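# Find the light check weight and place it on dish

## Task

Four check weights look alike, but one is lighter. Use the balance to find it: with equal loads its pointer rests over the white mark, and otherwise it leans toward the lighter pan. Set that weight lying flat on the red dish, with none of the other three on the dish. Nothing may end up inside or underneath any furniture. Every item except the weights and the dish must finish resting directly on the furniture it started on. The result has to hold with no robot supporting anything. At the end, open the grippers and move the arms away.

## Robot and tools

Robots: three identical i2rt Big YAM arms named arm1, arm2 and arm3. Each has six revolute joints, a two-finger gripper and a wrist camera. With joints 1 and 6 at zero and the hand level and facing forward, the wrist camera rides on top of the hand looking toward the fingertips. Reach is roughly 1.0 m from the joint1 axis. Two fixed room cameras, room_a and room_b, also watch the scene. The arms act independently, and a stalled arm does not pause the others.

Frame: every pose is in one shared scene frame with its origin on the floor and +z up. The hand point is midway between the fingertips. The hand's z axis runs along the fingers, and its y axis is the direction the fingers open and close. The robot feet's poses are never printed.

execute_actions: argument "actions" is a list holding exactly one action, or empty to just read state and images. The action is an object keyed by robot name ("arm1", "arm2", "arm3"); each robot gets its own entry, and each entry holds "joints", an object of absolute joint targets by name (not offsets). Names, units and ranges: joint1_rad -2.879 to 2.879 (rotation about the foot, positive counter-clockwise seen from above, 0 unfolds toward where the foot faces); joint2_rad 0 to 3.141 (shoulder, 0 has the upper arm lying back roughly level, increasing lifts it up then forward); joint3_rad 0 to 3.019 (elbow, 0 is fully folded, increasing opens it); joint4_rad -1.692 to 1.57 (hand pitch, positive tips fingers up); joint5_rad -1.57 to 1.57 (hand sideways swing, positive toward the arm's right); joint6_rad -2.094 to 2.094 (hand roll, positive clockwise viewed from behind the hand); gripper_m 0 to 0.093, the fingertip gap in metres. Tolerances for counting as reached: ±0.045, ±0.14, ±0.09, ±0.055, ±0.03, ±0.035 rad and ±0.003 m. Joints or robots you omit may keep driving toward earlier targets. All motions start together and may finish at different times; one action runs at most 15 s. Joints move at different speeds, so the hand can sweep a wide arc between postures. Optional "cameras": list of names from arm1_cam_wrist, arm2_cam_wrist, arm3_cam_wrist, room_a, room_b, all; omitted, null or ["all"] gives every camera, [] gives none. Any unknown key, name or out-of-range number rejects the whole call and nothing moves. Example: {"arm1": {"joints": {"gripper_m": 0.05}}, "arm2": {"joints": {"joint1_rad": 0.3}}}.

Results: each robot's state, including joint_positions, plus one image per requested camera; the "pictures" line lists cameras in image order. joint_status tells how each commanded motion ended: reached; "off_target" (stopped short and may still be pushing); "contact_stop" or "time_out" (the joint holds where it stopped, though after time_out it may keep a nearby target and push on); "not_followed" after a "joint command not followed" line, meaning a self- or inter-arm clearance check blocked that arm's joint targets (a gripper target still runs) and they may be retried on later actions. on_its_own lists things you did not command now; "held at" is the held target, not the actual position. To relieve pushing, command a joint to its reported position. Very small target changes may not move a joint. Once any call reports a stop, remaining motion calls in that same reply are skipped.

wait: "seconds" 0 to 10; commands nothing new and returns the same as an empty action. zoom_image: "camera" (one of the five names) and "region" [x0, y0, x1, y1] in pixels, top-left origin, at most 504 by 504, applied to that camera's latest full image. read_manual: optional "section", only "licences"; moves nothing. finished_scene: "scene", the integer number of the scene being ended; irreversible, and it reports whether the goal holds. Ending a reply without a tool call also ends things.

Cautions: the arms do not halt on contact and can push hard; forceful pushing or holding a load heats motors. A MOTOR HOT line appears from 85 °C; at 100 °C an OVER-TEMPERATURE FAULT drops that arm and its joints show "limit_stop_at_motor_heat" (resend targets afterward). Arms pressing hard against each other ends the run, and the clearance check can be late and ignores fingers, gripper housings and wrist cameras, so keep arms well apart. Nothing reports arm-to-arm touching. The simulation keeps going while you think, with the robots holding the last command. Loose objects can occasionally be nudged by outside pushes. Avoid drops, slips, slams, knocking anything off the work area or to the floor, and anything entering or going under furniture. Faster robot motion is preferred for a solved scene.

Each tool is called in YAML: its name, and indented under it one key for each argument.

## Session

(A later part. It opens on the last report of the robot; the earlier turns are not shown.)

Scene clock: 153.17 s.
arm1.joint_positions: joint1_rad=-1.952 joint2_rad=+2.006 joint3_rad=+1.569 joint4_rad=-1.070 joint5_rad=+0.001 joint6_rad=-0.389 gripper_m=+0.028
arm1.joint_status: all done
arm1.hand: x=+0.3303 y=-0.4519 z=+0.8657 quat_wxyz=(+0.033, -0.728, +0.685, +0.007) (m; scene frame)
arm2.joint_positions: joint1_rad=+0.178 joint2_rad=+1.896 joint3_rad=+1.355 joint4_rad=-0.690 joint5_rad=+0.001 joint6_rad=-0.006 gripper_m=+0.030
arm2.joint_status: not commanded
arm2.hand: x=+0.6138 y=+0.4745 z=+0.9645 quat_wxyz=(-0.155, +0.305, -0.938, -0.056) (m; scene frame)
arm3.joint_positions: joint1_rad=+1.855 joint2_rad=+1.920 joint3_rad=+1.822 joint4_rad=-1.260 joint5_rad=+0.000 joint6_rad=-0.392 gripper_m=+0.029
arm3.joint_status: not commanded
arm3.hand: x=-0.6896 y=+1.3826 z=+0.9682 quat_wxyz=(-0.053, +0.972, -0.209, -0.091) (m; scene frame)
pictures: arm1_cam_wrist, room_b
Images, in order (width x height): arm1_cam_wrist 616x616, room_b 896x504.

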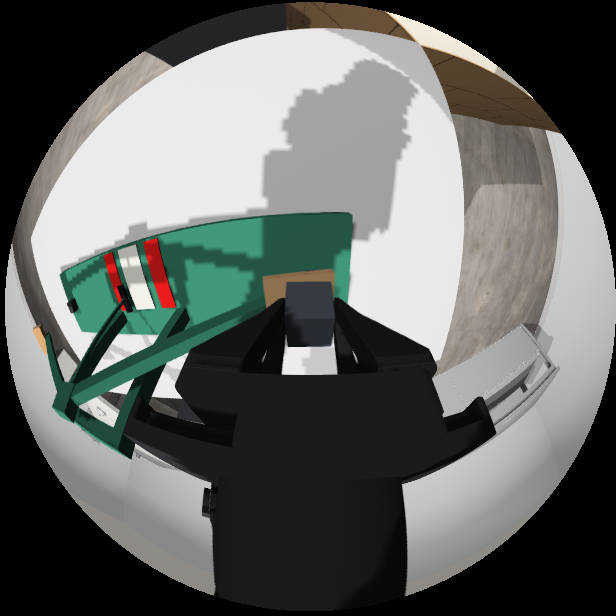

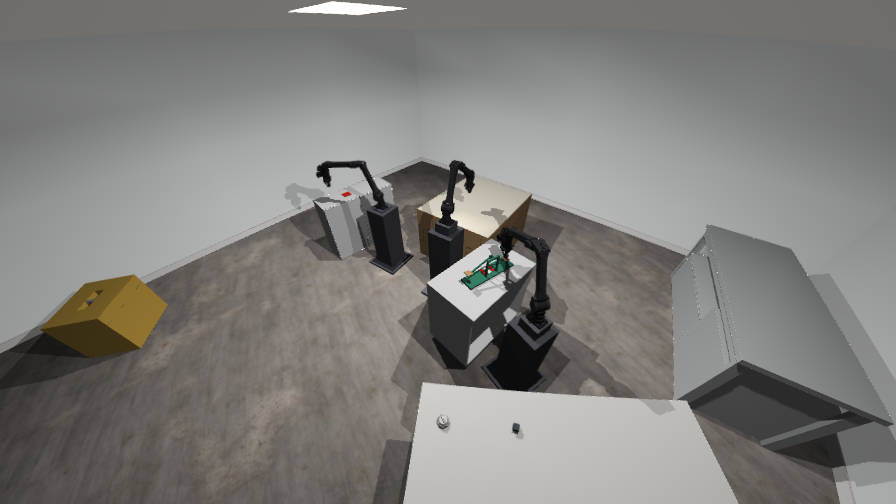

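execute_actions:
  actions:
    - {"arm1":{"joints":{"joint2_rad":1.84,"joint4_rad":-1.0,"joint1_rad":-1.96}}}
  cameras: ["arm1_cam_wrist","room_b"]

execute_actions:
  actions:
    - {"arm1":{"joints":{"joint2_rad":2.0,"joint4_rad":-1.02}}}
  cameras: ["arm1_cam_wrist","room_b"]

Scene clock: 164.83 s.
arm1.joint_positions: joint1_rad=-1.952 joint2_rad=+1.833 joint3_rad=+1.569 joint4_rad=-1.018 joint5_rad=+0.001 joint6_rad=-0.389 gripper_m=+0.028
arm1.joint_status: all done
arm1.hand: x=+0.3352 y=-0.4331 z=+0.9709 quat_wxyz=(+0.136, -0.721, +0.678, +0.053) (m; scene frame)
arm2.joint_positions: joint1_rad=+0.178 joint2_rad=+1.896 joint3_rad=+1.355 joint4_rad=-0.690 joint5_rad=+0.001 joint6_rad=-0.006 gripper_m=+0.030
arm2.joint_status: not commanded
arm2.hand: x=+0.6138 y=+0.4745 z=+0.9645 quat_wxyz=(-0.155, +0.305, -0.938, -0.056) (m; scene frame)
arm3.joint_positions: joint1_rad=+1.855 joint2_rad=+1.920 joint3_rad=+1.822 joint4_rad=-1.260 joint5_rad=+0.000 joint6_rad=-0.392 gripper_m=+0.029
arm3.joint_status: not commanded
arm3.hand: x=-0.6896 y=+1.3826 z=+0.9682 quat_wxyz=(-0.053, +0.972, -0.209, -0.091) (m; scene frame)
pictures: arm1_cam_wrist, room_b
Images, in order (width x height): arm1_cam_wrist 616x616, room_b 896x504.

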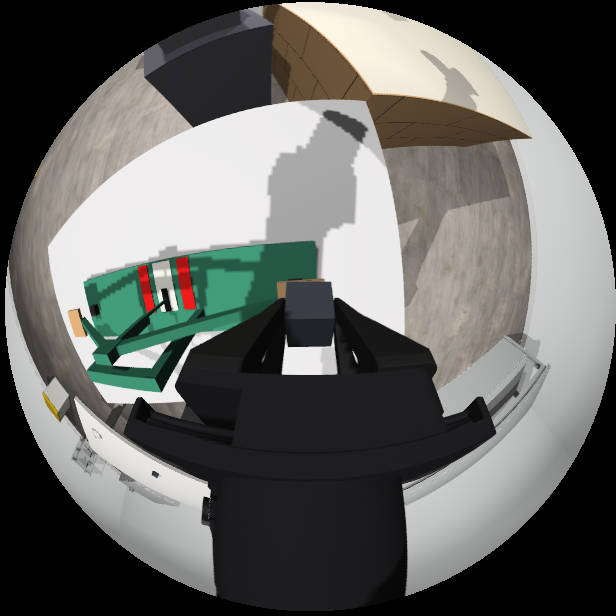

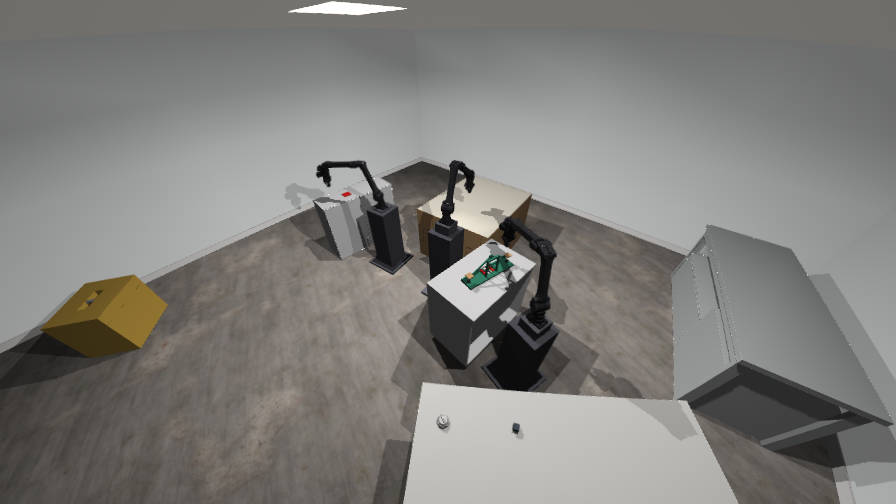

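Scene clock: 166.60 s.
arm1.joint_positions: joint1_rad=-1.955 joint2_rad=+2.009 joint3_rad=+1.567 joint4_rad=-1.018 joint5_rad=+0.001 joint6_rad=-0.389 gripper_m=+0.028
arm1.joint_status: all done
arm1.hand: x=+0.3360 y=-0.4412 z=+0.8643 quat_wxyz=(+0.055, -0.726, +0.685, +0.017) (m; scene frame)
arm2.joint_positions: joint1_rad=+0.178 joint2_rad=+1.896 joint3_rad=+1.355 joint4_rad=-0.690 joint5_rad=+0.001 joint6_rad=-0.006 gripper_m=+0.030
arm2.joint_status: not commanded
arm2.hand: x=+0.6138 y=+0.4745 z=+0.9645 quat_wxyz=(-0.155, +0.305, -0.938, -0.056) (m; scene frame)
arm3.joint_positions: joint1_rad=+1.855 joint2_rad=+1.920 joint3_rad=+1.822 joint4_rad=-1.260 joint5_rad=+0.000 joint6_rad=-0.392 gripper_m=+0.029
arm3.joint_status: not commanded
arm3.hand: x=-0.6896 y=+1.3826 z=+0.9682 quat_wxyz=(-0.053, +0.972, -0.209, -0.091) (m; scene frame)
pictures: arm1_cam_wrist, room_b
Images, in order (width x height): arm1_cam_wrist 616x616, room_b 896x504.

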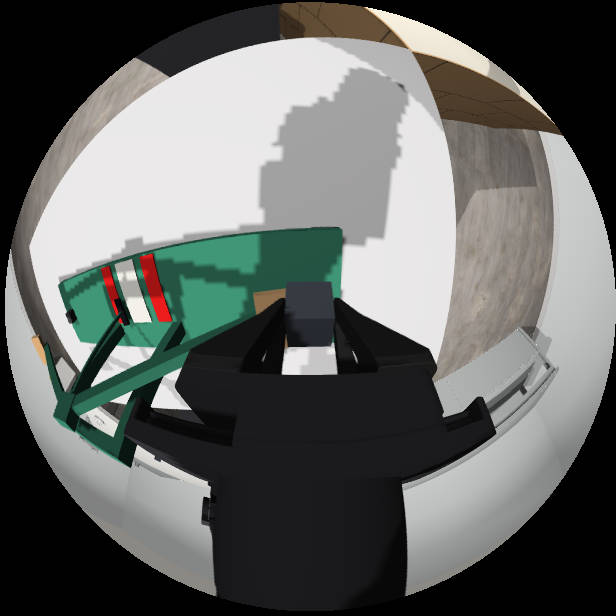

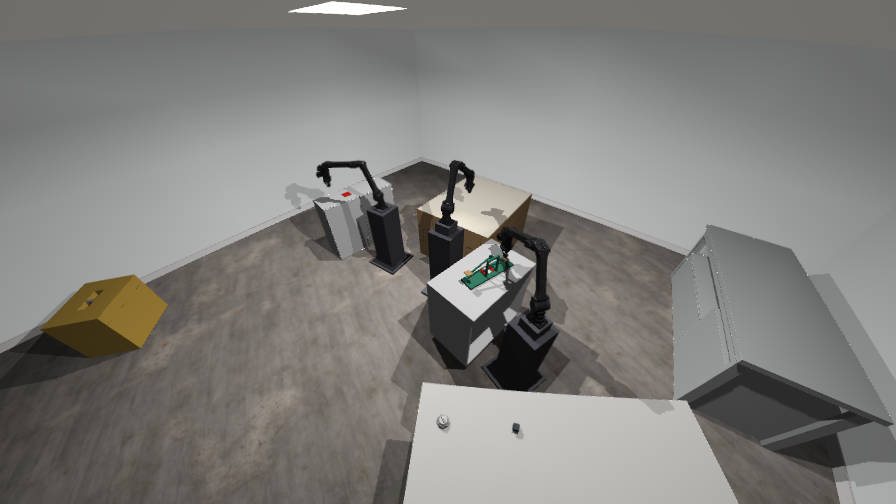

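execute_actions:
  actions:
    - {"arm1":{"joints":{"joint2_rad":1.86,"joint1_rad":-1.90,"joint4_rad":-1.06}}}
  cameras: ["arm1_cam_wrist"]

execute_actions:
  actions:
    - {"arm1":{"joints":{"joint2_rad":2.0}}}
  cameras: ["arm1_cam_wrist"]

Scene clock: 170.27 s.
arm1.joint_positions: joint1_rad=-1.893 joint2_rad=+1.858 joint3_rad=+1.567 joint4_rad=-1.049 joint5_rad=+0.000 joint6_rad=-0.389 gripper_m=+0.028
arm1.joint_status: all done
arm1.hand: x=+0.2982 y=-0.4297 z=+0.9525 quat_wxyz=(+0.108, -0.743, +0.659, +0.045) (m; scene frame)
arm2.joint_positions: joint1_rad=+0.178 joint2_rad=+1.896 joint3_rad=+1.355 joint4_rad=-0.690 joint5_rad=+0.001 joint6_rad=-0.006 gripper_m=+0.030
arm2.joint_status: not commanded
arm2.hand: x=+0.6138 y=+0.4745 z=+0.9645 quat_wxyz=(-0.155, +0.305, -0.938, -0.056) (m; scene frame)
arm3.joint_positions: joint1_rad=+1.855 joint2_rad=+1.920 joint3_rad=+1.822 joint4_rad=-1.260 joint5_rad=+0.000 joint6_rad=-0.392 gripper_m=+0.029
arm3.joint_status: not commanded
arm3.hand: x=-0.6896 y=+1.3826 z=+0.9682 quat_wxyz=(-0.053, +0.972, -0.209, -0.091) (m; scene frame)
pictures: arm1_cam_wrist
Images, in order (width x height): arm1_cam_wrist 616x616.

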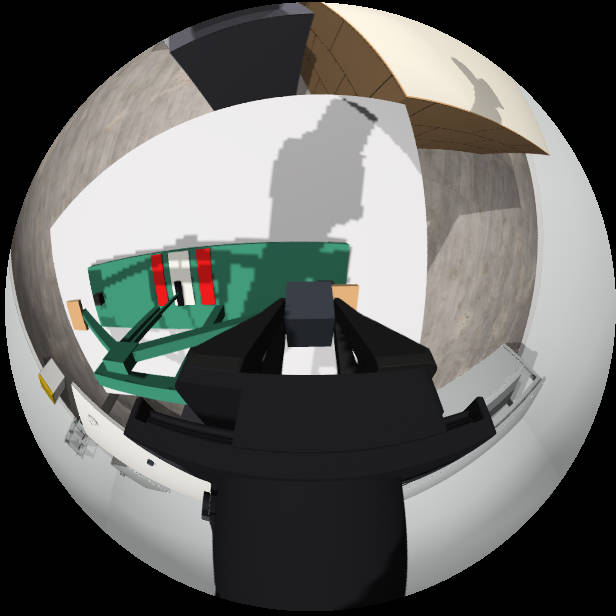

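Scene clock: 171.80 s.
arm1.joint_positions: joint1_rad=-1.893 joint2_rad=+2.008 joint3_rad=+1.567 joint4_rad=-1.051 joint5_rad=-0.003 joint6_rad=-0.389 gripper_m=+0.028
arm1.joint_status: all done
arm1.hand: x=+0.2965 y=-0.4372 z=+0.8637 quat_wxyz=(+0.039, -0.748, +0.663, +0.013) (m; scene frame)
arm2.joint_positions: joint1_rad=+0.178 joint2_rad=+1.896 joint3_rad=+1.355 joint4_rad=-0.690 joint5_rad=+0.001 joint6_rad=-0.006 gripper_m=+0.030
arm2.joint_status: not commanded
arm2.hand: x=+0.6138 y=+0.4745 z=+0.9645 quat_wxyz=(-0.155, +0.305, -0.938, -0.056) (m; scene frame)
arm3.joint_positions: joint1_rad=+1.855 joint2_rad=+1.920 joint3_rad=+1.822 joint4_rad=-1.260 joint5_rad=+0.000 joint6_rad=-0.392 gripper_m=+0.029
arm3.joint_status: not commanded
arm3.hand: x=-0.6896 y=+1.3826 z=+0.9682 quat_wxyz=(-0.053, +0.972, -0.209, -0.091) (m; scene frame)
pictures: arm1_cam_wrist
Images, in order (width x height): arm1_cam_wrist 616x616.

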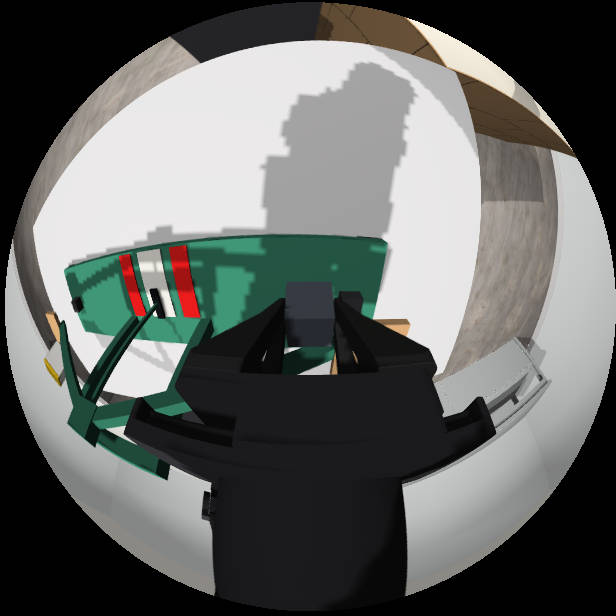

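execute_actions:
  actions:
    - {"arm1":{"joints":{"joint2_rad":1.86}}}
  cameras: []

execute_actions:
  actions:
    - {"arm1":{"joints":{"joint1_rad":-1.942}}}
  cameras: ["arm1_cam_wrist"]

execute_actions:
  actions:
    - {"arm1":{"joints":{"joint2_rad":2.0}}}
  cameras: ["arm1_cam_wrist"]

Scene clock: 177.67 s.
arm1.joint_positions: joint1_rad=-1.893 joint2_rad=+1.858 joint3_rad=+1.567 joint4_rad=-1.051 joint5_rad=-0.003 joint6_rad=-0.389 gripper_m=+0.028
arm1.joint_status: all done
arm1.hand: x=+0.2973 y=-0.4299 z=+0.9526 quat_wxyz=(+0.106, -0.744, +0.658, +0.046) (m; scene frame)
arm2.joint_positions: joint1_rad=+0.178 joint2_rad=+1.896 joint3_rad=+1.355 joint4_rad=-0.690 joint5_rad=+0.001 joint6_rad=-0.006 gripper_m=+0.030
arm2.joint_status: not commanded
arm2.hand: x=+0.6138 y=+0.4745 z=+0.9645 quat_wxyz=(-0.155, +0.305, -0.938, -0.056) (m; scene frame)
arm3.joint_positions: joint1_rad=+1.855 joint2_rad=+1.920 joint3_rad=+1.822 joint4_rad=-1.260 joint5_rad=+0.000 joint6_rad=-0.392 gripper_m=+0.029
arm3.joint_status: not commanded
arm3.hand: x=-0.6896 y=+1.3826 z=+0.9682 quat_wxyz=(-0.053, +0.972, -0.209, -0.091) (m; scene frame)
pictures: none
No camera images: the call's "cameras" was empty. Leave "cameras" out to get every camera's image.

Scene clock: 178.50 s.
arm1.joint_positions: joint1_rad=-1.948 joint2_rad=+1.858 joint3_rad=+1.567 joint4_rad=-1.051 joint5_rad=-0.002 joint6_rad=-0.389 gripper_m=+0.028
arm1.joint_status: all done
arm1.hand: x=+0.3299 y=-0.4399 z=+0.9531 quat_wxyz=(+0.108, -0.725, +0.679, +0.043) (m; scene frame)
arm2.joint_positions: joint1_rad=+0.178 joint2_rad=+1.896 joint3_rad=+1.355 joint4_rad=-0.690 joint5_rad=+0.001 joint6_rad=-0.006 gripper_m=+0.030
arm2.joint_status: not commanded
arm2.hand: x=+0.6138 y=+0.4745 z=+0.9645 quat_wxyz=(-0.155, +0.305, -0.938, -0.056) (m; scene frame)
arm3.joint_positions: joint1_rad=+1.855 joint2_rad=+1.920 joint3_rad=+1.822 joint4_rad=-1.260 joint5_rad=+0.000 joint6_rad=-0.392 gripper_m=+0.029
arm3.joint_status: not commanded
arm3.hand: x=-0.6896 y=+1.3826 z=+0.9682 quat_wxyz=(-0.053, +0.972, -0.209, -0.091) (m; scene frame)
pictures: arm1_cam_wrist
Images, in order (width x height): arm1_cam_wrist 616x616.

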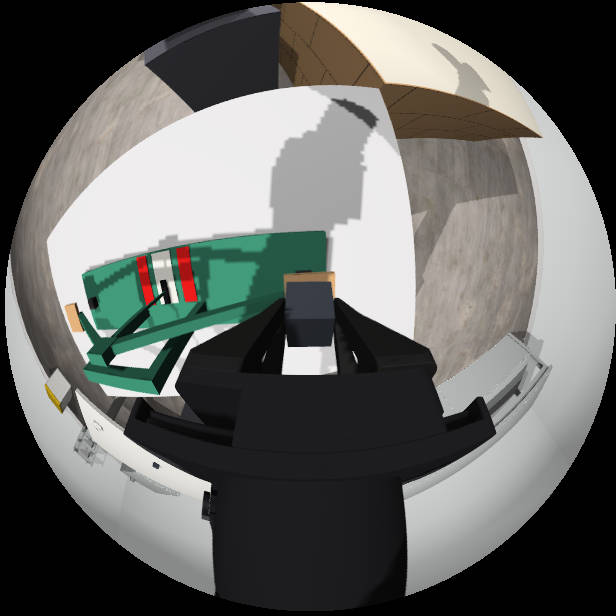

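Scene clock: 179.93 s.
arm1.joint_positions: joint1_rad=-1.945 joint2_rad=+2.005 joint3_rad=+1.567 joint4_rad=-1.052 joint5_rad=+0.001 joint6_rad=-0.389 gripper_m=+0.028
arm1.joint_status: all done
arm1.hand: x=+0.3276 y=-0.4470 z=+0.8661 quat_wxyz=(+0.041, -0.730, +0.682, +0.011) (m; scene frame)
arm2.joint_positions: joint1_rad=+0.178 joint2_rad=+1.896 joint3_rad=+1.355 joint4_rad=-0.690 joint5_rad=+0.001 joint6_rad=-0.006 gripper_m=+0.030
arm2.joint_status: not commanded
arm2.hand: x=+0.6138 y=+0.4745 z=+0.9645 quat_wxyz=(-0.155, +0.305, -0.938, -0.056) (m; scene frame)
arm3.joint_positions: joint1_rad=+1.855 joint2_rad=+1.920 joint3_rad=+1.822 joint4_rad=-1.260 joint5_rad=+0.000 joint6_rad=-0.392 gripper_m=+0.029
arm3.joint_status: not commanded
arm3.hand: x=-0.6896 y=+1.3826 z=+0.9682 quat_wxyz=(-0.053, +0.972, -0.209, -0.091) (m; scene frame)
pictures: arm1_cam_wrist
Images, in order (width x height): arm1_cam_wrist 616x616.

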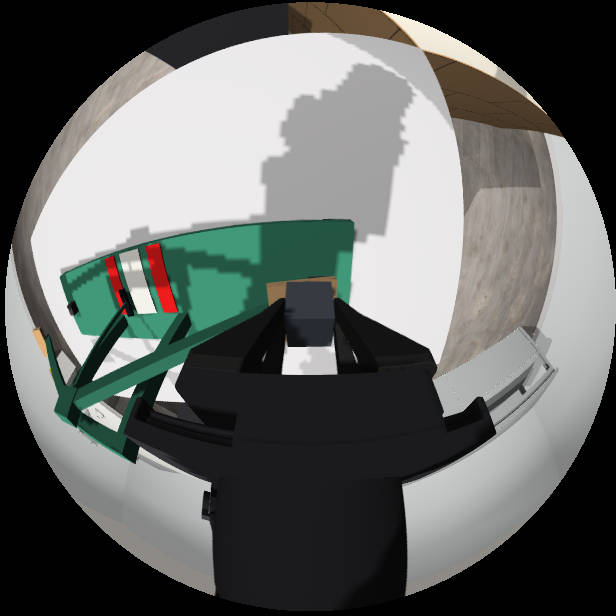

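execute_actions:
  actions:
    - {"arm1":{"joints":{"joint2_rad":2.12}}}
  cameras: ["arm1_cam_wrist"]

execute_actions:
  actions:
    - {"arm1":{"joints":{"joint2_rad":2.03,"gripper_m":0.05}}}
  cameras: ["arm1_cam_wrist"]

execute_actions:
  actions:
    - {"arm1":{"joints":{"joint2_rad":1.75}}}
  cameras: ["arm1_cam_wrist","room_b"]

Scene clock: 182.00 s.
arm1.joint_positions: joint1_rad=-1.942 joint2_rad=+2.053 joint3_rad=+1.580 joint4_rad=-1.054 joint5_rad=-0.004 joint6_rad=-0.389 gripper_m=+0.028
arm1.joint_status: all done
arm1.hand: x=+0.3254 y=-0.4460 z=+0.8423 quat_wxyz=(+0.024, -0.732, +0.681, +0.005) (m; scene frame)
arm2.joint_positions: joint1_rad=+0.178 joint2_rad=+1.896 joint3_rad=+1.355 joint4_rad=-0.690 joint5_rad=+0.001 joint6_rad=-0.006 gripper_m=+0.030
arm2.joint_status: not commanded
arm2.hand: x=+0.6138 y=+0.4745 z=+0.9645 quat_wxyz=(-0.155, +0.305, -0.938, -0.056) (m; scene frame)
arm3.joint_positions: joint1_rad=+1.855 joint2_rad=+1.920 joint3_rad=+1.822 joint4_rad=-1.260 joint5_rad=+0.000 joint6_rad=-0.392 gripper_m=+0.029
arm3.joint_status: not commanded
arm3.hand: x=-0.6896 y=+1.3826 z=+0.9682 quat_wxyz=(-0.053, +0.972, -0.209, -0.091) (m; scene frame)
pictures: arm1_cam_wrist
Images, in order (width x height): arm1_cam_wrist 616x616.

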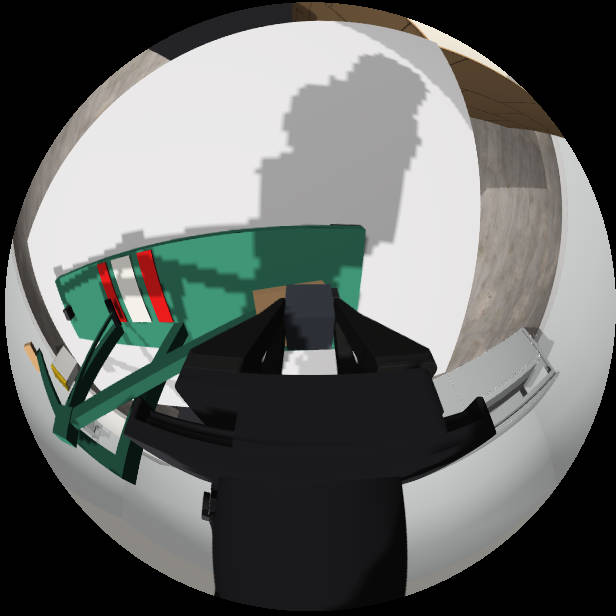

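Scene clock: 182.67 s.
arm1.joint_positions: joint1_rad=-1.942 joint2_rad=+2.053 joint3_rad=+1.580 joint4_rad=-1.054 joint5_rad=-0.001 joint6_rad=-0.389 gripper_m=+0.050
arm1.joint_status: all done
arm1.hand: x=+0.3259 y=-0.4460 z=+0.8427 quat_wxyz=(+0.025, -0.731, +0.681, +0.004) (m; scene frame)
arm2.joint_positions: joint1_rad=+0.178 joint2_rad=+1.896 joint3_rad=+1.355 joint4_rad=-0.690 joint5_rad=+0.001 joint6_rad=-0.006 gripper_m=+0.030
arm2.joint_status: not commanded
arm2.hand: x=+0.6138 y=+0.4745 z=+0.9645 quat_wxyz=(-0.155, +0.305, -0.938, -0.056) (m; scene frame)
arm3.joint_positions: joint1_rad=+1.855 joint2_rad=+1.920 joint3_rad=+1.822 joint4_rad=-1.260 joint5_rad=+0.000 joint6_rad=-0.392 gripper_m=+0.029
arm3.joint_status: not commanded
arm3.hand: x=-0.6896 y=+1.3826 z=+0.9682 quat_wxyz=(-0.053, +0.972, -0.209, -0.091) (m; scene frame)
pictures: arm1_cam_wrist
Images, in order (width x height): arm1_cam_wrist 616x616.

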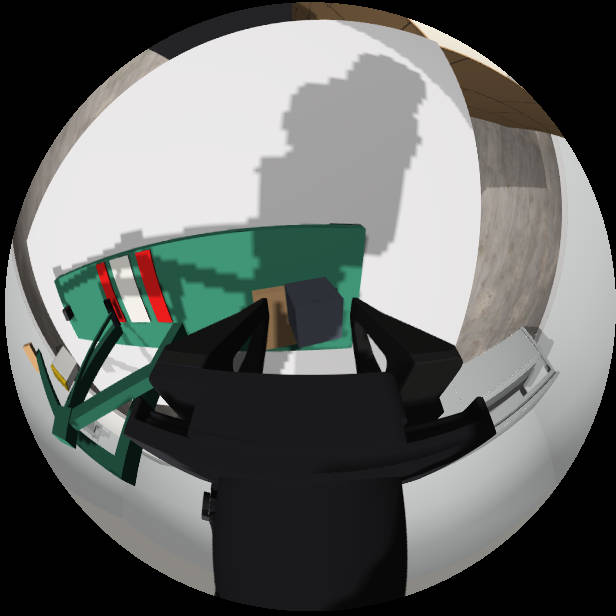

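Scene clock: 183.97 s.
arm1.joint_positions: joint1_rad=-1.942 joint2_rad=+1.722 joint3_rad=+1.580 joint4_rad=-1.054 joint5_rad=-0.001 joint6_rad=-0.389 gripper_m=+0.050
arm1.joint_status: all done
arm1.hand: x=+0.3249 y=-0.4404 z=+1.0393 quat_wxyz=(+0.173, -0.719, +0.669, +0.073) (m; scene frame)
arm2.joint_positions: joint1_rad=+0.178 joint2_rad=+1.896 joint3_rad=+1.355 joint4_rad=-0.690 joint5_rad=+0.001 joint6_rad=-0.006 gripper_m=+0.030
arm2.joint_status: not commanded
arm2.hand: x=+0.6138 y=+0.4745 z=+0.9645 quat_wxyz=(-0.155, +0.305, -0.938, -0.056) (m; scene frame)
arm3.joint_positions: joint1_rad=+1.855 joint2_rad=+1.920 joint3_rad=+1.822 joint4_rad=-1.260 joint5_rad=+0.000 joint6_rad=-0.392 gripper_m=+0.029
arm3.joint_status: not commanded
arm3.hand: x=-0.6896 y=+1.3826 z=+0.9682 quat_wxyz=(-0.053, +0.972, -0.209, -0.091) (m; scene frame)
pictures: arm1_cam_wrist, room_b
Images, in order (width x height): arm1_cam_wrist 616x616, room_b 896x504.

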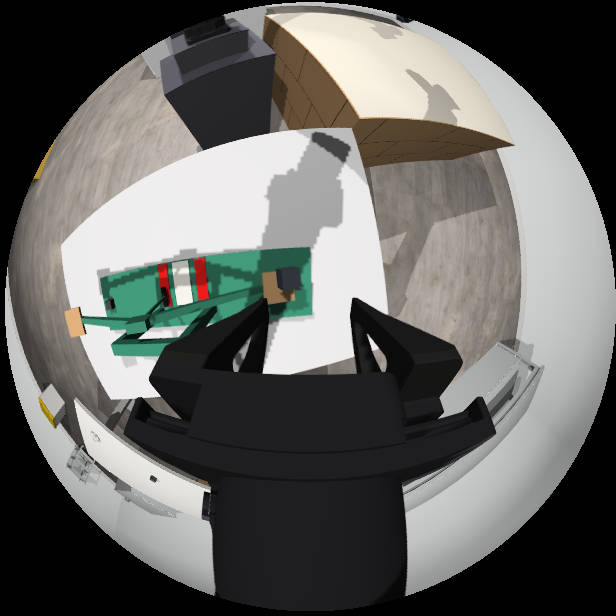

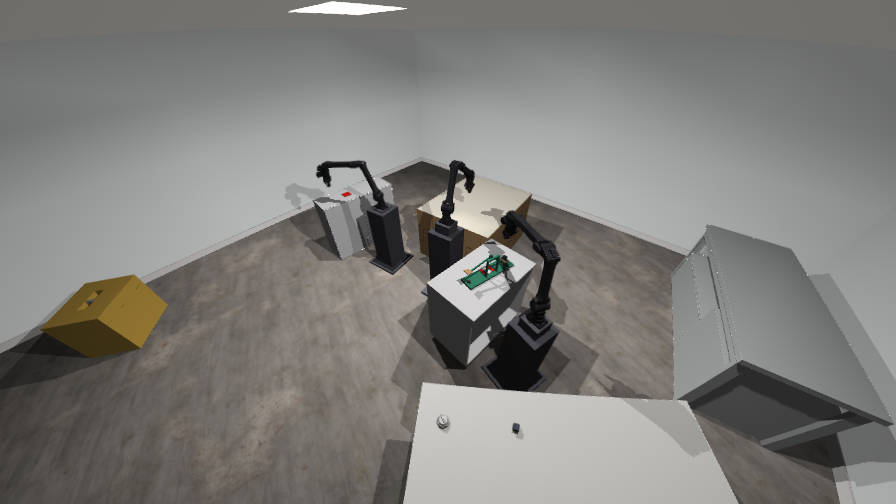

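execute_actions:
  actions:
    - {"arm1":{"joints":{"joint2_rad":1.95,"gripper_m":0.07}}}
  cameras: ["arm1_cam_wrist"]

zoom_image:
  camera: "arm1_cam_wrist"
  region: [180,180,440,400]

Scene clock: 187.30 s.
arm1.joint_positions: joint1_rad=-1.942 joint2_rad=+1.960 joint3_rad=+1.577 joint4_rad=-1.054 joint5_rad=-0.001 joint6_rad=-0.389 gripper_m=+0.070
arm1.joint_status: all done
arm1.hand: x=+0.3273 y=-0.4393 z=+0.8964 quat_wxyz=(+0.065, -0.730, +0.680, +0.023) (m; scene frame)
arm2.joint_positions: joint1_rad=+0.178 joint2_rad=+1.896 joint3_rad=+1.355 joint4_rad=-0.690 joint5_rad=+0.001 joint6_rad=-0.006 gripper_m=+0.030
arm2.joint_status: not commanded
arm2.hand: x=+0.6138 y=+0.4745 z=+0.9645 quat_wxyz=(-0.155, +0.305, -0.938, -0.056) (m; scene frame)
arm3.joint_positions: joint1_rad=+1.855 joint2_rad=+1.920 joint3_rad=+1.822 joint4_rad=-1.260 joint5_rad=+0.000 joint6_rad=-0.392 gripper_m=+0.029
arm3.joint_status: not commanded
arm3.hand: x=-0.6896 y=+1.3826 z=+0.9682 quat_wxyz=(-0.053, +0.972, -0.209, -0.091) (m; scene frame)
pictures: arm1_cam_wrist
Images, in order (width x height): arm1_cam_wrist 616x616.

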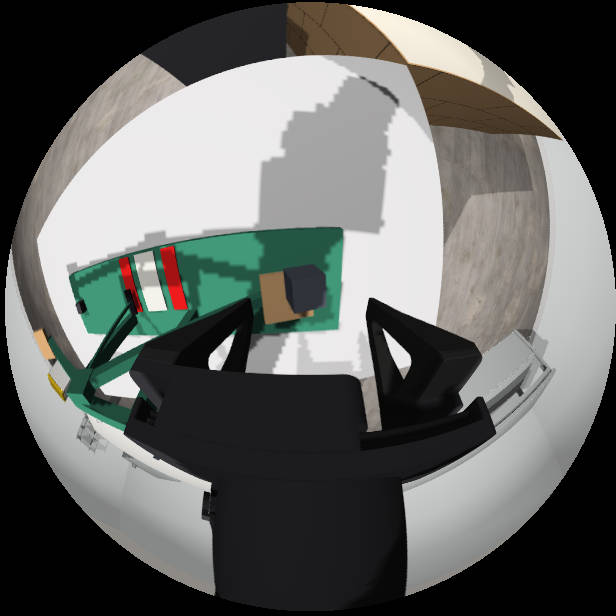

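Region (180, 180, 440, 400) of arm1_cam_wrist's 616x616 image, scaled by 1.938, with more detail than that image has; it fills the top 426 rows of this view, and the rest is white.

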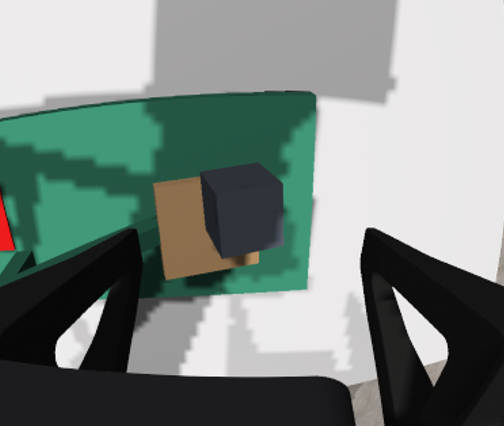

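execute_actions:
  actions:
    - {"arm1":{"joints":{"joint2_rad":2.1}}}
  cameras: ["arm1_cam_wrist"]

execute_actions:
  actions:
    - {"arm1":{"joints":{"gripper_m":0.02}}}
  cameras: ["arm1_cam_wrist"]

execute_actions:
  actions:
    - {"arm1":{"joints":{"joint5_rad":0.12,"joint4_rad":-1.09}}}
  cameras: ["arm1_cam_wrist"]

Scene clock: 191.70 s.
arm1.joint_positions: joint1_rad=-1.941 joint2_rad=+2.091 joint3_rad=+1.577 joint4_rad=-1.054 joint5_rad=-0.004 joint6_rad=-0.389 gripper_m=+0.070
arm1.joint_status: all done
arm1.hand: x=+0.3231 y=-0.4515 z=+0.8194 quat_wxyz=(+0.005, -0.732, +0.681, -0.003) (m; scene frame)
arm2.joint_positions: joint1_rad=+0.178 joint2_rad=+1.896 joint3_rad=+1.355 joint4_rad=-0.690 joint5_rad=+0.001 joint6_rad=-0.006 gripper_m=+0.030
arm2.joint_status: not commanded
arm2.hand: x=+0.6138 y=+0.4745 z=+0.9645 quat_wxyz=(-0.155, +0.305, -0.938, -0.056) (m; scene frame)
arm3.joint_positions: joint1_rad=+1.855 joint2_rad=+1.920 joint3_rad=+1.822 joint4_rad=-1.260 joint5_rad=+0.000 joint6_rad=-0.392 gripper_m=+0.029
arm3.joint_status: not commanded
arm3.hand: x=-0.6896 y=+1.3826 z=+0.9682 quat_wxyz=(-0.053, +0.972, -0.209, -0.091) (m; scene frame)
pictures: arm1_cam_wrist
Images, in order (width x height): arm1_cam_wrist 616x616.

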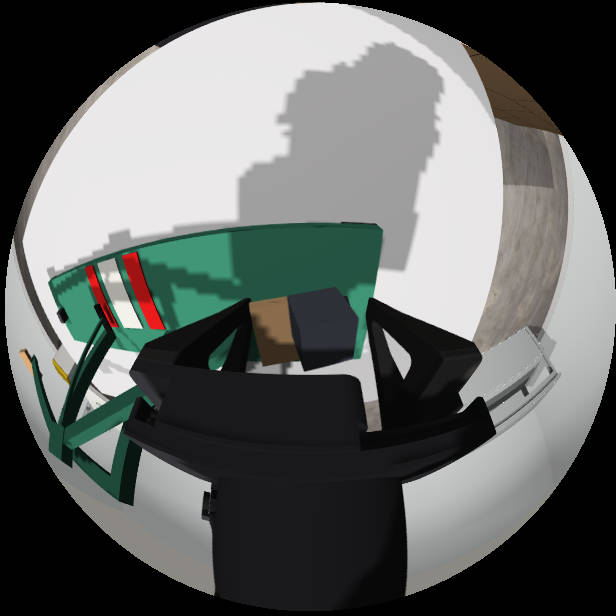

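Scene clock: 192.33 s.
arm1.joint_positions: joint1_rad=-1.912 joint2_rad=+2.090 joint3_rad=+1.577 joint4_rad=-1.076 joint5_rad=-0.003 joint6_rad=-0.392 gripper_m=+0.028
arm1.joint_status: gripper_m off_target (ended at +0.028, target +0.020)
arm1.hand: x=+0.3052 y=-0.4517 z=+0.8197 quat_wxyz=(-0.005, -0.743, +0.670, -0.008) (m; scene frame)
arm2.joint_positions: joint1_rad=+0.178 joint2_rad=+1.896 joint3_rad=+1.355 joint4_rad=-0.690 joint5_rad=+0.001 joint6_rad=-0.006 gripper_m=+0.030
arm2.joint_status: not commanded
arm2.hand: x=+0.6138 y=+0.4745 z=+0.9645 quat_wxyz=(-0.155, +0.305, -0.938, -0.056) (m; scene frame)
arm3.joint_positions: joint1_rad=+1.855 joint2_rad=+1.920 joint3_rad=+1.822 joint4_rad=-1.260 joint5_rad=+0.000 joint6_rad=-0.392 gripper_m=+0.029
arm3.joint_status: not commanded
arm3.hand: x=-0.6896 y=+1.3826 z=+0.9682 quat_wxyz=(-0.053, +0.972, -0.209, -0.091) (m; scene frame)
pictures: arm1_cam_wrist
Images, in order (width x height): arm1_cam_wrist 616x616.

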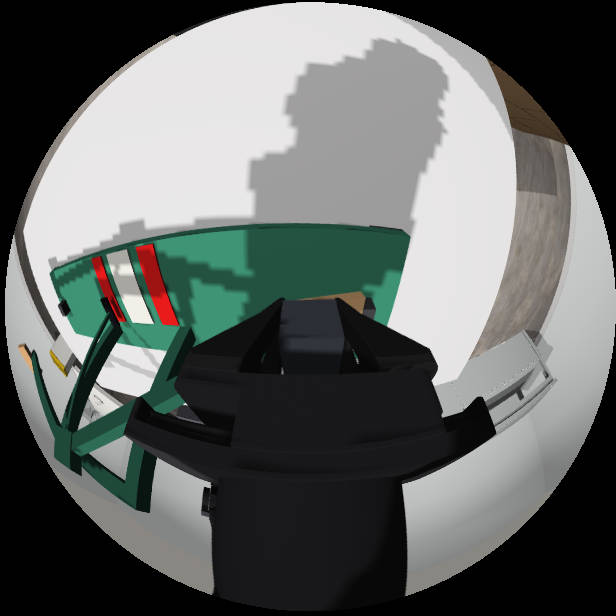

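Scene clock: 194.20 s.
arm1.joint_positions: joint1_rad=-1.891 joint2_rad=+2.088 joint3_rad=+1.577 joint4_rad=-1.081 joint5_rad=+0.086 joint6_rad=-0.392 gripper_m=+0.028
arm1.joint_status: joint5_rad time_out (moved +0.089 of +0.123); the others done
arm1.on_its_own: joint5_rad reads +0.086 and still pushes toward +0.120 since a time_out
arm1.hand: x=+0.3074 y=-0.4531 z=+0.8213 quat_wxyz=(+0.014, -0.749, +0.661, -0.049) (m; scene frame)
arm2.joint_positions: joint1_rad=+0.178 joint2_rad=+1.896 joint3_rad=+1.355 joint4_rad=-0.690 joint5_rad=+0.001 joint6_rad=-0.006 gripper_m=+0.030
arm2.joint_status: not commanded
arm2.hand: x=+0.6138 y=+0.4745 z=+0.9645 quat_wxyz=(-0.155, +0.305, -0.938, -0.056) (m; scene frame)
arm3.joint_positions: joint1_rad=+1.855 joint2_rad=+1.920 joint3_rad=+1.822 joint4_rad=-1.260 joint5_rad=+0.000 joint6_rad=-0.392 gripper_m=+0.029
arm3.joint_status: not commanded
arm3.hand: x=-0.6896 y=+1.3826 z=+0.9682 quat_wxyz=(-0.053, +0.972, -0.209, -0.091) (m; scene frame)
pictures: arm1_cam_wrist
Images, in order (width x height): arm1_cam_wrist 616x616.

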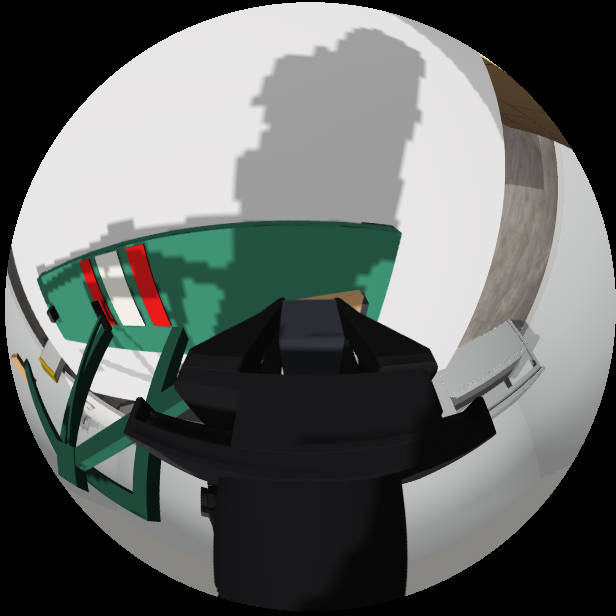

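execute_actions:
  actions:
    - {"arm1":{"joints":{"joint5_rad":0.0,"joint1_rad":-1.91,"gripper_m":0.06}}}
  cameras: ["arm1_cam_wrist"]

execute_actions:
  actions:
    - {"arm1":{"joints":{"joint2_rad":1.8}}}
  cameras: ["arm1_cam_wrist"]

Scene clock: 196.27 s.
arm1.joint_positions: joint1_rad=-1.915 joint2_rad=+2.087 joint3_rad=+1.580 joint4_rad=-1.080 joint5_rad=+0.005 joint6_rad=-0.392 gripper_m=+0.060
arm1.joint_status: all done
arm1.hand: x=+0.3082 y=-0.4520 z=+0.8220 quat_wxyz=(-0.002, -0.742, +0.671, -0.011) (m; scene frame)
arm2.joint_positions: joint1_rad=+0.178 joint2_rad=+1.896 joint3_rad=+1.355 joint4_rad=-0.690 joint5_rad=+0.001 joint6_rad=-0.006 gripper_m=+0.030
arm2.joint_status: not commanded
arm2.hand: x=+0.6138 y=+0.4745 z=+0.9645 quat_wxyz=(-0.155, +0.305, -0.938, -0.056) (m; scene frame)
arm3.joint_positions: joint1_rad=+1.855 joint2_rad=+1.920 joint3_rad=+1.822 joint4_rad=-1.260 joint5_rad=+0.000 joint6_rad=-0.392 gripper_m=+0.029
arm3.joint_status: not commanded
arm3.hand: x=-0.6896 y=+1.3826 z=+0.9682 quat_wxyz=(-0.053, +0.972, -0.209, -0.091) (m; scene frame)
pictures: arm1_cam_wrist
Images, in order (width x height): arm1_cam_wrist 616x616.

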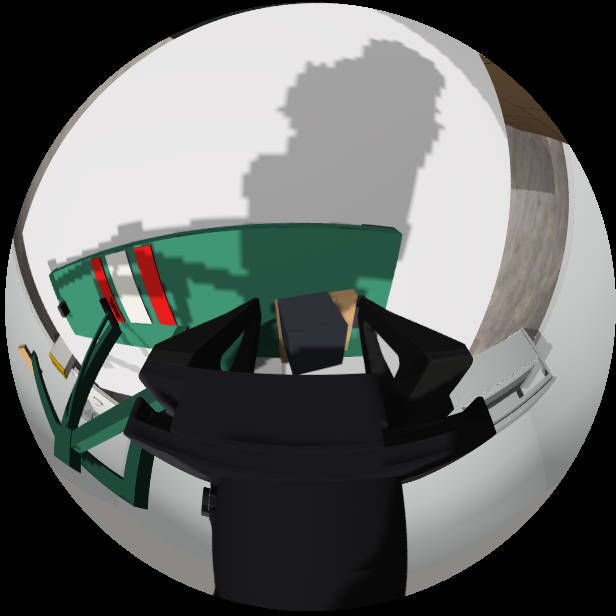

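Scene clock: 197.60 s.
arm1.joint_positions: joint1_rad=-1.915 joint2_rad=+1.771 joint3_rad=+1.579 joint4_rad=-1.080 joint5_rad=+0.003 joint6_rad=-0.392 gripper_m=+0.060
arm1.joint_status: all done
arm1.hand: x=+0.3090 y=-0.4389 z=+1.0070 quat_wxyz=(+0.139, -0.734, +0.662, +0.057) (m; scene frame)
arm2.joint_positions: joint1_rad=+0.178 joint2_rad=+1.896 joint3_rad=+1.355 joint4_rad=-0.690 joint5_rad=+0.001 joint6_rad=-0.006 gripper_m=+0.030
arm2.joint_status: not commanded
arm2.hand: x=+0.6138 y=+0.4745 z=+0.9645 quat_wxyz=(-0.155, +0.305, -0.938, -0.056) (m; scene frame)
arm3.joint_positions: joint1_rad=+1.855 joint2_rad=+1.920 joint3_rad=+1.822 joint4_rad=-1.260 joint5_rad=+0.000 joint6_rad=-0.392 gripper_m=+0.029
arm3.joint_status: not commanded
arm3.hand: x=-0.6896 y=+1.3826 z=+0.9682 quat_wxyz=(-0.053, +0.972, -0.209, -0.091) (m; scene frame)
pictures: arm1_cam_wrist
Images, in order (width x height): arm1_cam_wrist 616x616.

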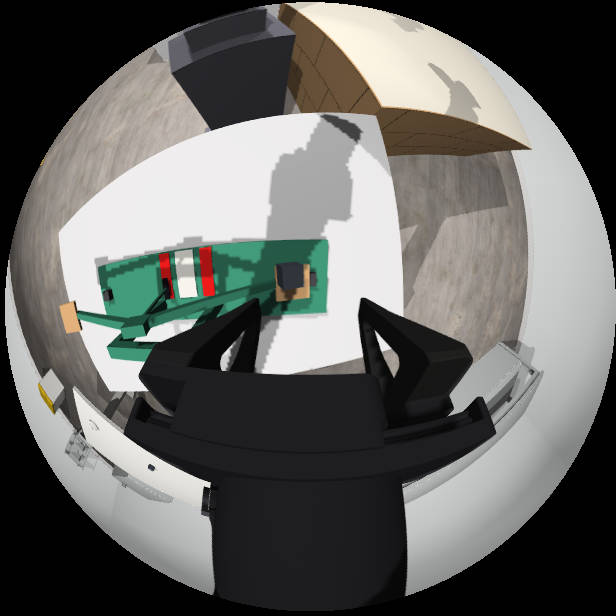

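execute_actions:
  actions:
    - {"arm1":{"joints":{"joint1_rad":0.72,"joint2_rad":1.9,"joint3_rad":1.8,"joint4_rad":-1.3,"gripper_m":0.07}},"arm2":{"joints":{"joint2_rad":1.5,"joint3_rad":1.1,"joint4_rad":-1.1}}}
  cameras: ["arm1_cam_wrist"]

execute_actions:
  actions:
    - {"arm2":{"joints":{"joint1_rad":-2.13}}}
  cameras: ["arm2_cam_wrist","room_b","room_a"]

Scene clock: 203.73 s.
arm1.joint_positions: joint1_rad=+0.724 joint2_rad=+1.894 joint3_rad=+1.762 joint4_rad=-1.285 joint5_rad=-0.001 joint6_rad=-0.392 gripper_m=+0.070
arm1.joint_status: all done
arm1.hand: x=-0.3118 y=-1.4600 z=+0.9951 quat_wxyz=(-0.020, -0.832, -0.550, +0.070) (m; scene frame)
arm2.joint_positions: joint1_rad=+0.178 joint2_rad=+1.487 joint3_rad=+1.107 joint4_rad=-1.086 joint5_rad=+0.001 joint6_rad=-0.006 gripper_m=+0.030
arm2.joint_status: all done
arm2.hand: x=+0.4706 y=+0.3694 z=+1.0542 quat_wxyz=(-0.044, +0.310, -0.950, -0.021) (m; scene frame)
arm3.joint_positions: joint1_rad=+1.855 joint2_rad=+1.920 joint3_rad=+1.822 joint4_rad=-1.260 joint5_rad=+0.000 joint6_rad=-0.392 gripper_m=+0.029
arm3.joint_status: not commanded
arm3.hand: x=-0.6896 y=+1.3826 z=+0.9682 quat_wxyz=(-0.053, +0.972, -0.209, -0.091) (m; scene frame)
pictures: arm1_cam_wrist
Images, in order (width x height): arm1_cam_wrist 616x616.

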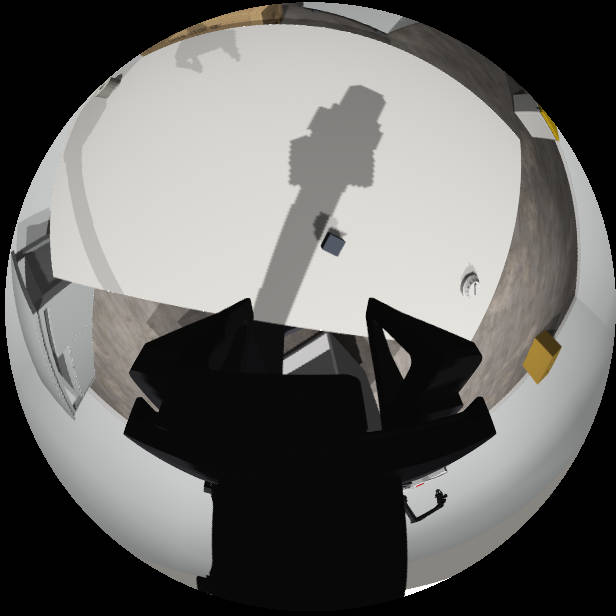

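Scene clock: 205.93 s.
arm1.joint_positions: joint1_rad=+0.724 joint2_rad=+1.894 joint3_rad=+1.762 joint4_rad=-1.285 joint5_rad=-0.001 joint6_rad=-0.392 gripper_m=+0.070
arm1.joint_status: not commanded
arm1.hand: x=-0.3118 y=-1.4600 z=+0.9951 quat_wxyz=(-0.020, -0.832, -0.550, +0.070) (m; scene frame)
arm2.joint_positions: joint1_rad=-2.135 joint2_rad=+1.495 joint3_rad=+1.107 joint4_rad=-1.086 joint5_rad=+0.001 joint6_rad=-0.006 gripper_m=+0.030
arm2.joint_status: all done
arm2.hand: x=+0.0635 y=-0.3221 z=+1.0529 quat_wxyz=(-0.024, -0.744, -0.667, +0.040) (m; scene frame)
arm3.joint_positions: joint1_rad=+1.855 joint2_rad=+1.920 joint3_rad=+1.822 joint4_rad=-1.260 joint5_rad=+0.000 joint6_rad=-0.392 gripper_m=+0.029
arm3.joint_status: not commanded
arm3.hand: x=-0.6896 y=+1.3826 z=+0.9682 quat_wxyz=(-0.053, +0.972, -0.209, -0.091) (m; scene frame)
pictures: arm2_cam_wrist, room_a, room_b
Images, in order (width x height): arm2_cam_wrist 616x616, room_a 896x504, room_b 896x504.

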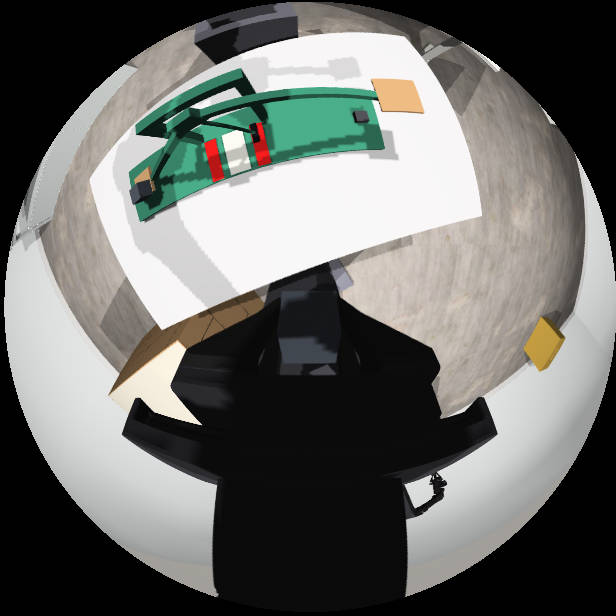

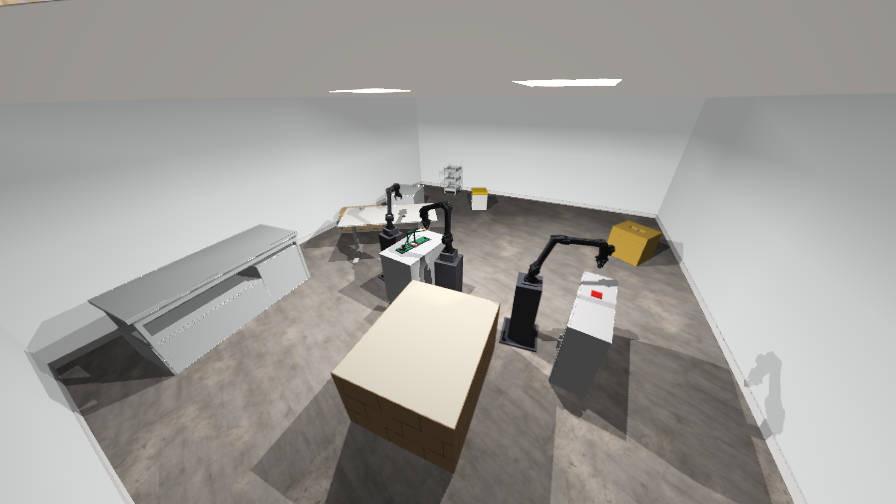

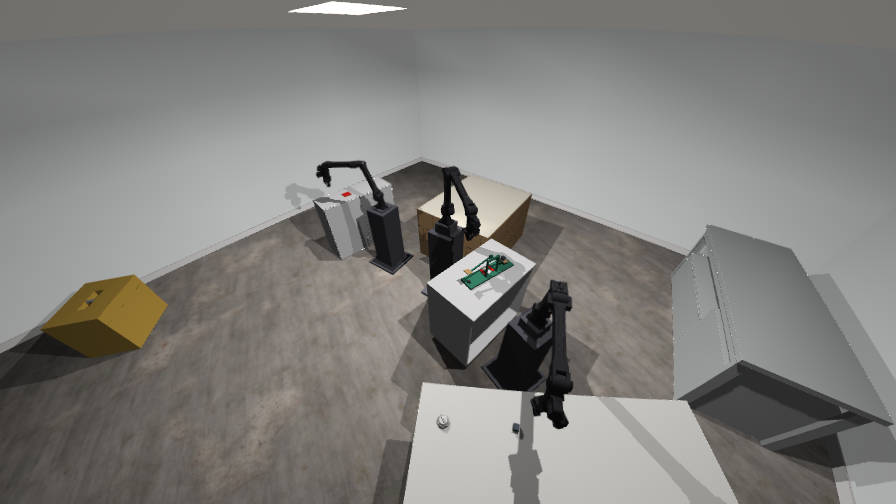

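execute_actions:
  actions:
    - {"arm2":{"joints":{"joint1_rad":-2.27,"joint2_rad":1.8,"joint3_rad":1.45,"joint4_rad":-1.2}},"arm1":{"joints":{"joint1_rad":0.69,"joint2_rad":2.3,"joint3_rad":2.05,"joint4_rad":-1.3}}}
  cameras: ["arm2_cam_wrist","arm1_cam_wrist"]

Scene clock: 208.70 s.
arm1.joint_positions: joint1_rad=+0.690 joint2_rad=+2.314 joint3_rad=+2.018 joint4_rad=-1.291 joint5_rad=-0.001 joint6_rad=-0.392 gripper_m=+0.070
arm1.joint_status: all done
arm1.hand: x=-0.3735 y=-1.4896 z=+0.8255 quat_wxyz=(-0.004, -0.843, -0.537, -0.013) (m; scene frame)
arm2.joint_positions: joint1_rad=-2.279 joint2_rad=+1.803 joint3_rad=+1.394 joint4_rad=-1.188 joint5_rad=+0.000 joint6_rad=-0.006 gripper_m=+0.030
arm2.joint_status: all done
arm2.hand: x=-0.0195 y=-0.3878 z=+1.0149 quat_wxyz=(+0.015, -0.791, -0.612, -0.007) (m; scene frame)
arm3.joint_positions: joint1_rad=+1.855 joint2_rad=+1.920 joint3_rad=+1.822 joint4_rad=-1.260 joint5_rad=+0.000 joint6_rad=-0.392 gripper_m=+0.029
arm3.joint_status: not commanded
arm3.hand: x=-0.6896 y=+1.3826 z=+0.9682 quat_wxyz=(-0.053, +0.972, -0.209, -0.091) (m; scene frame)
pictures: arm1_cam_wrist, arm2_cam_wrist
Images, in order (width x height): arm1_cam_wrist 616x616, arm2_cam_wrist 616x616.

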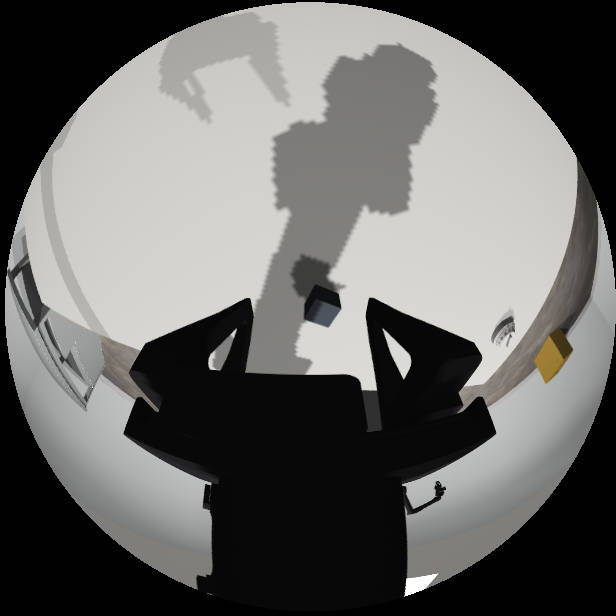

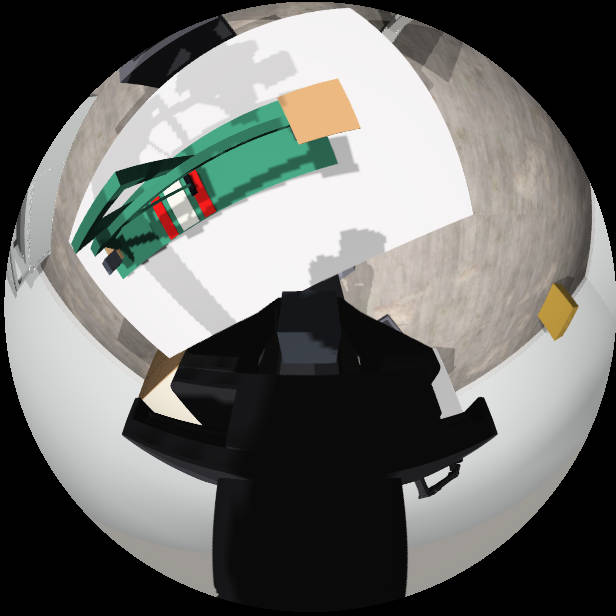

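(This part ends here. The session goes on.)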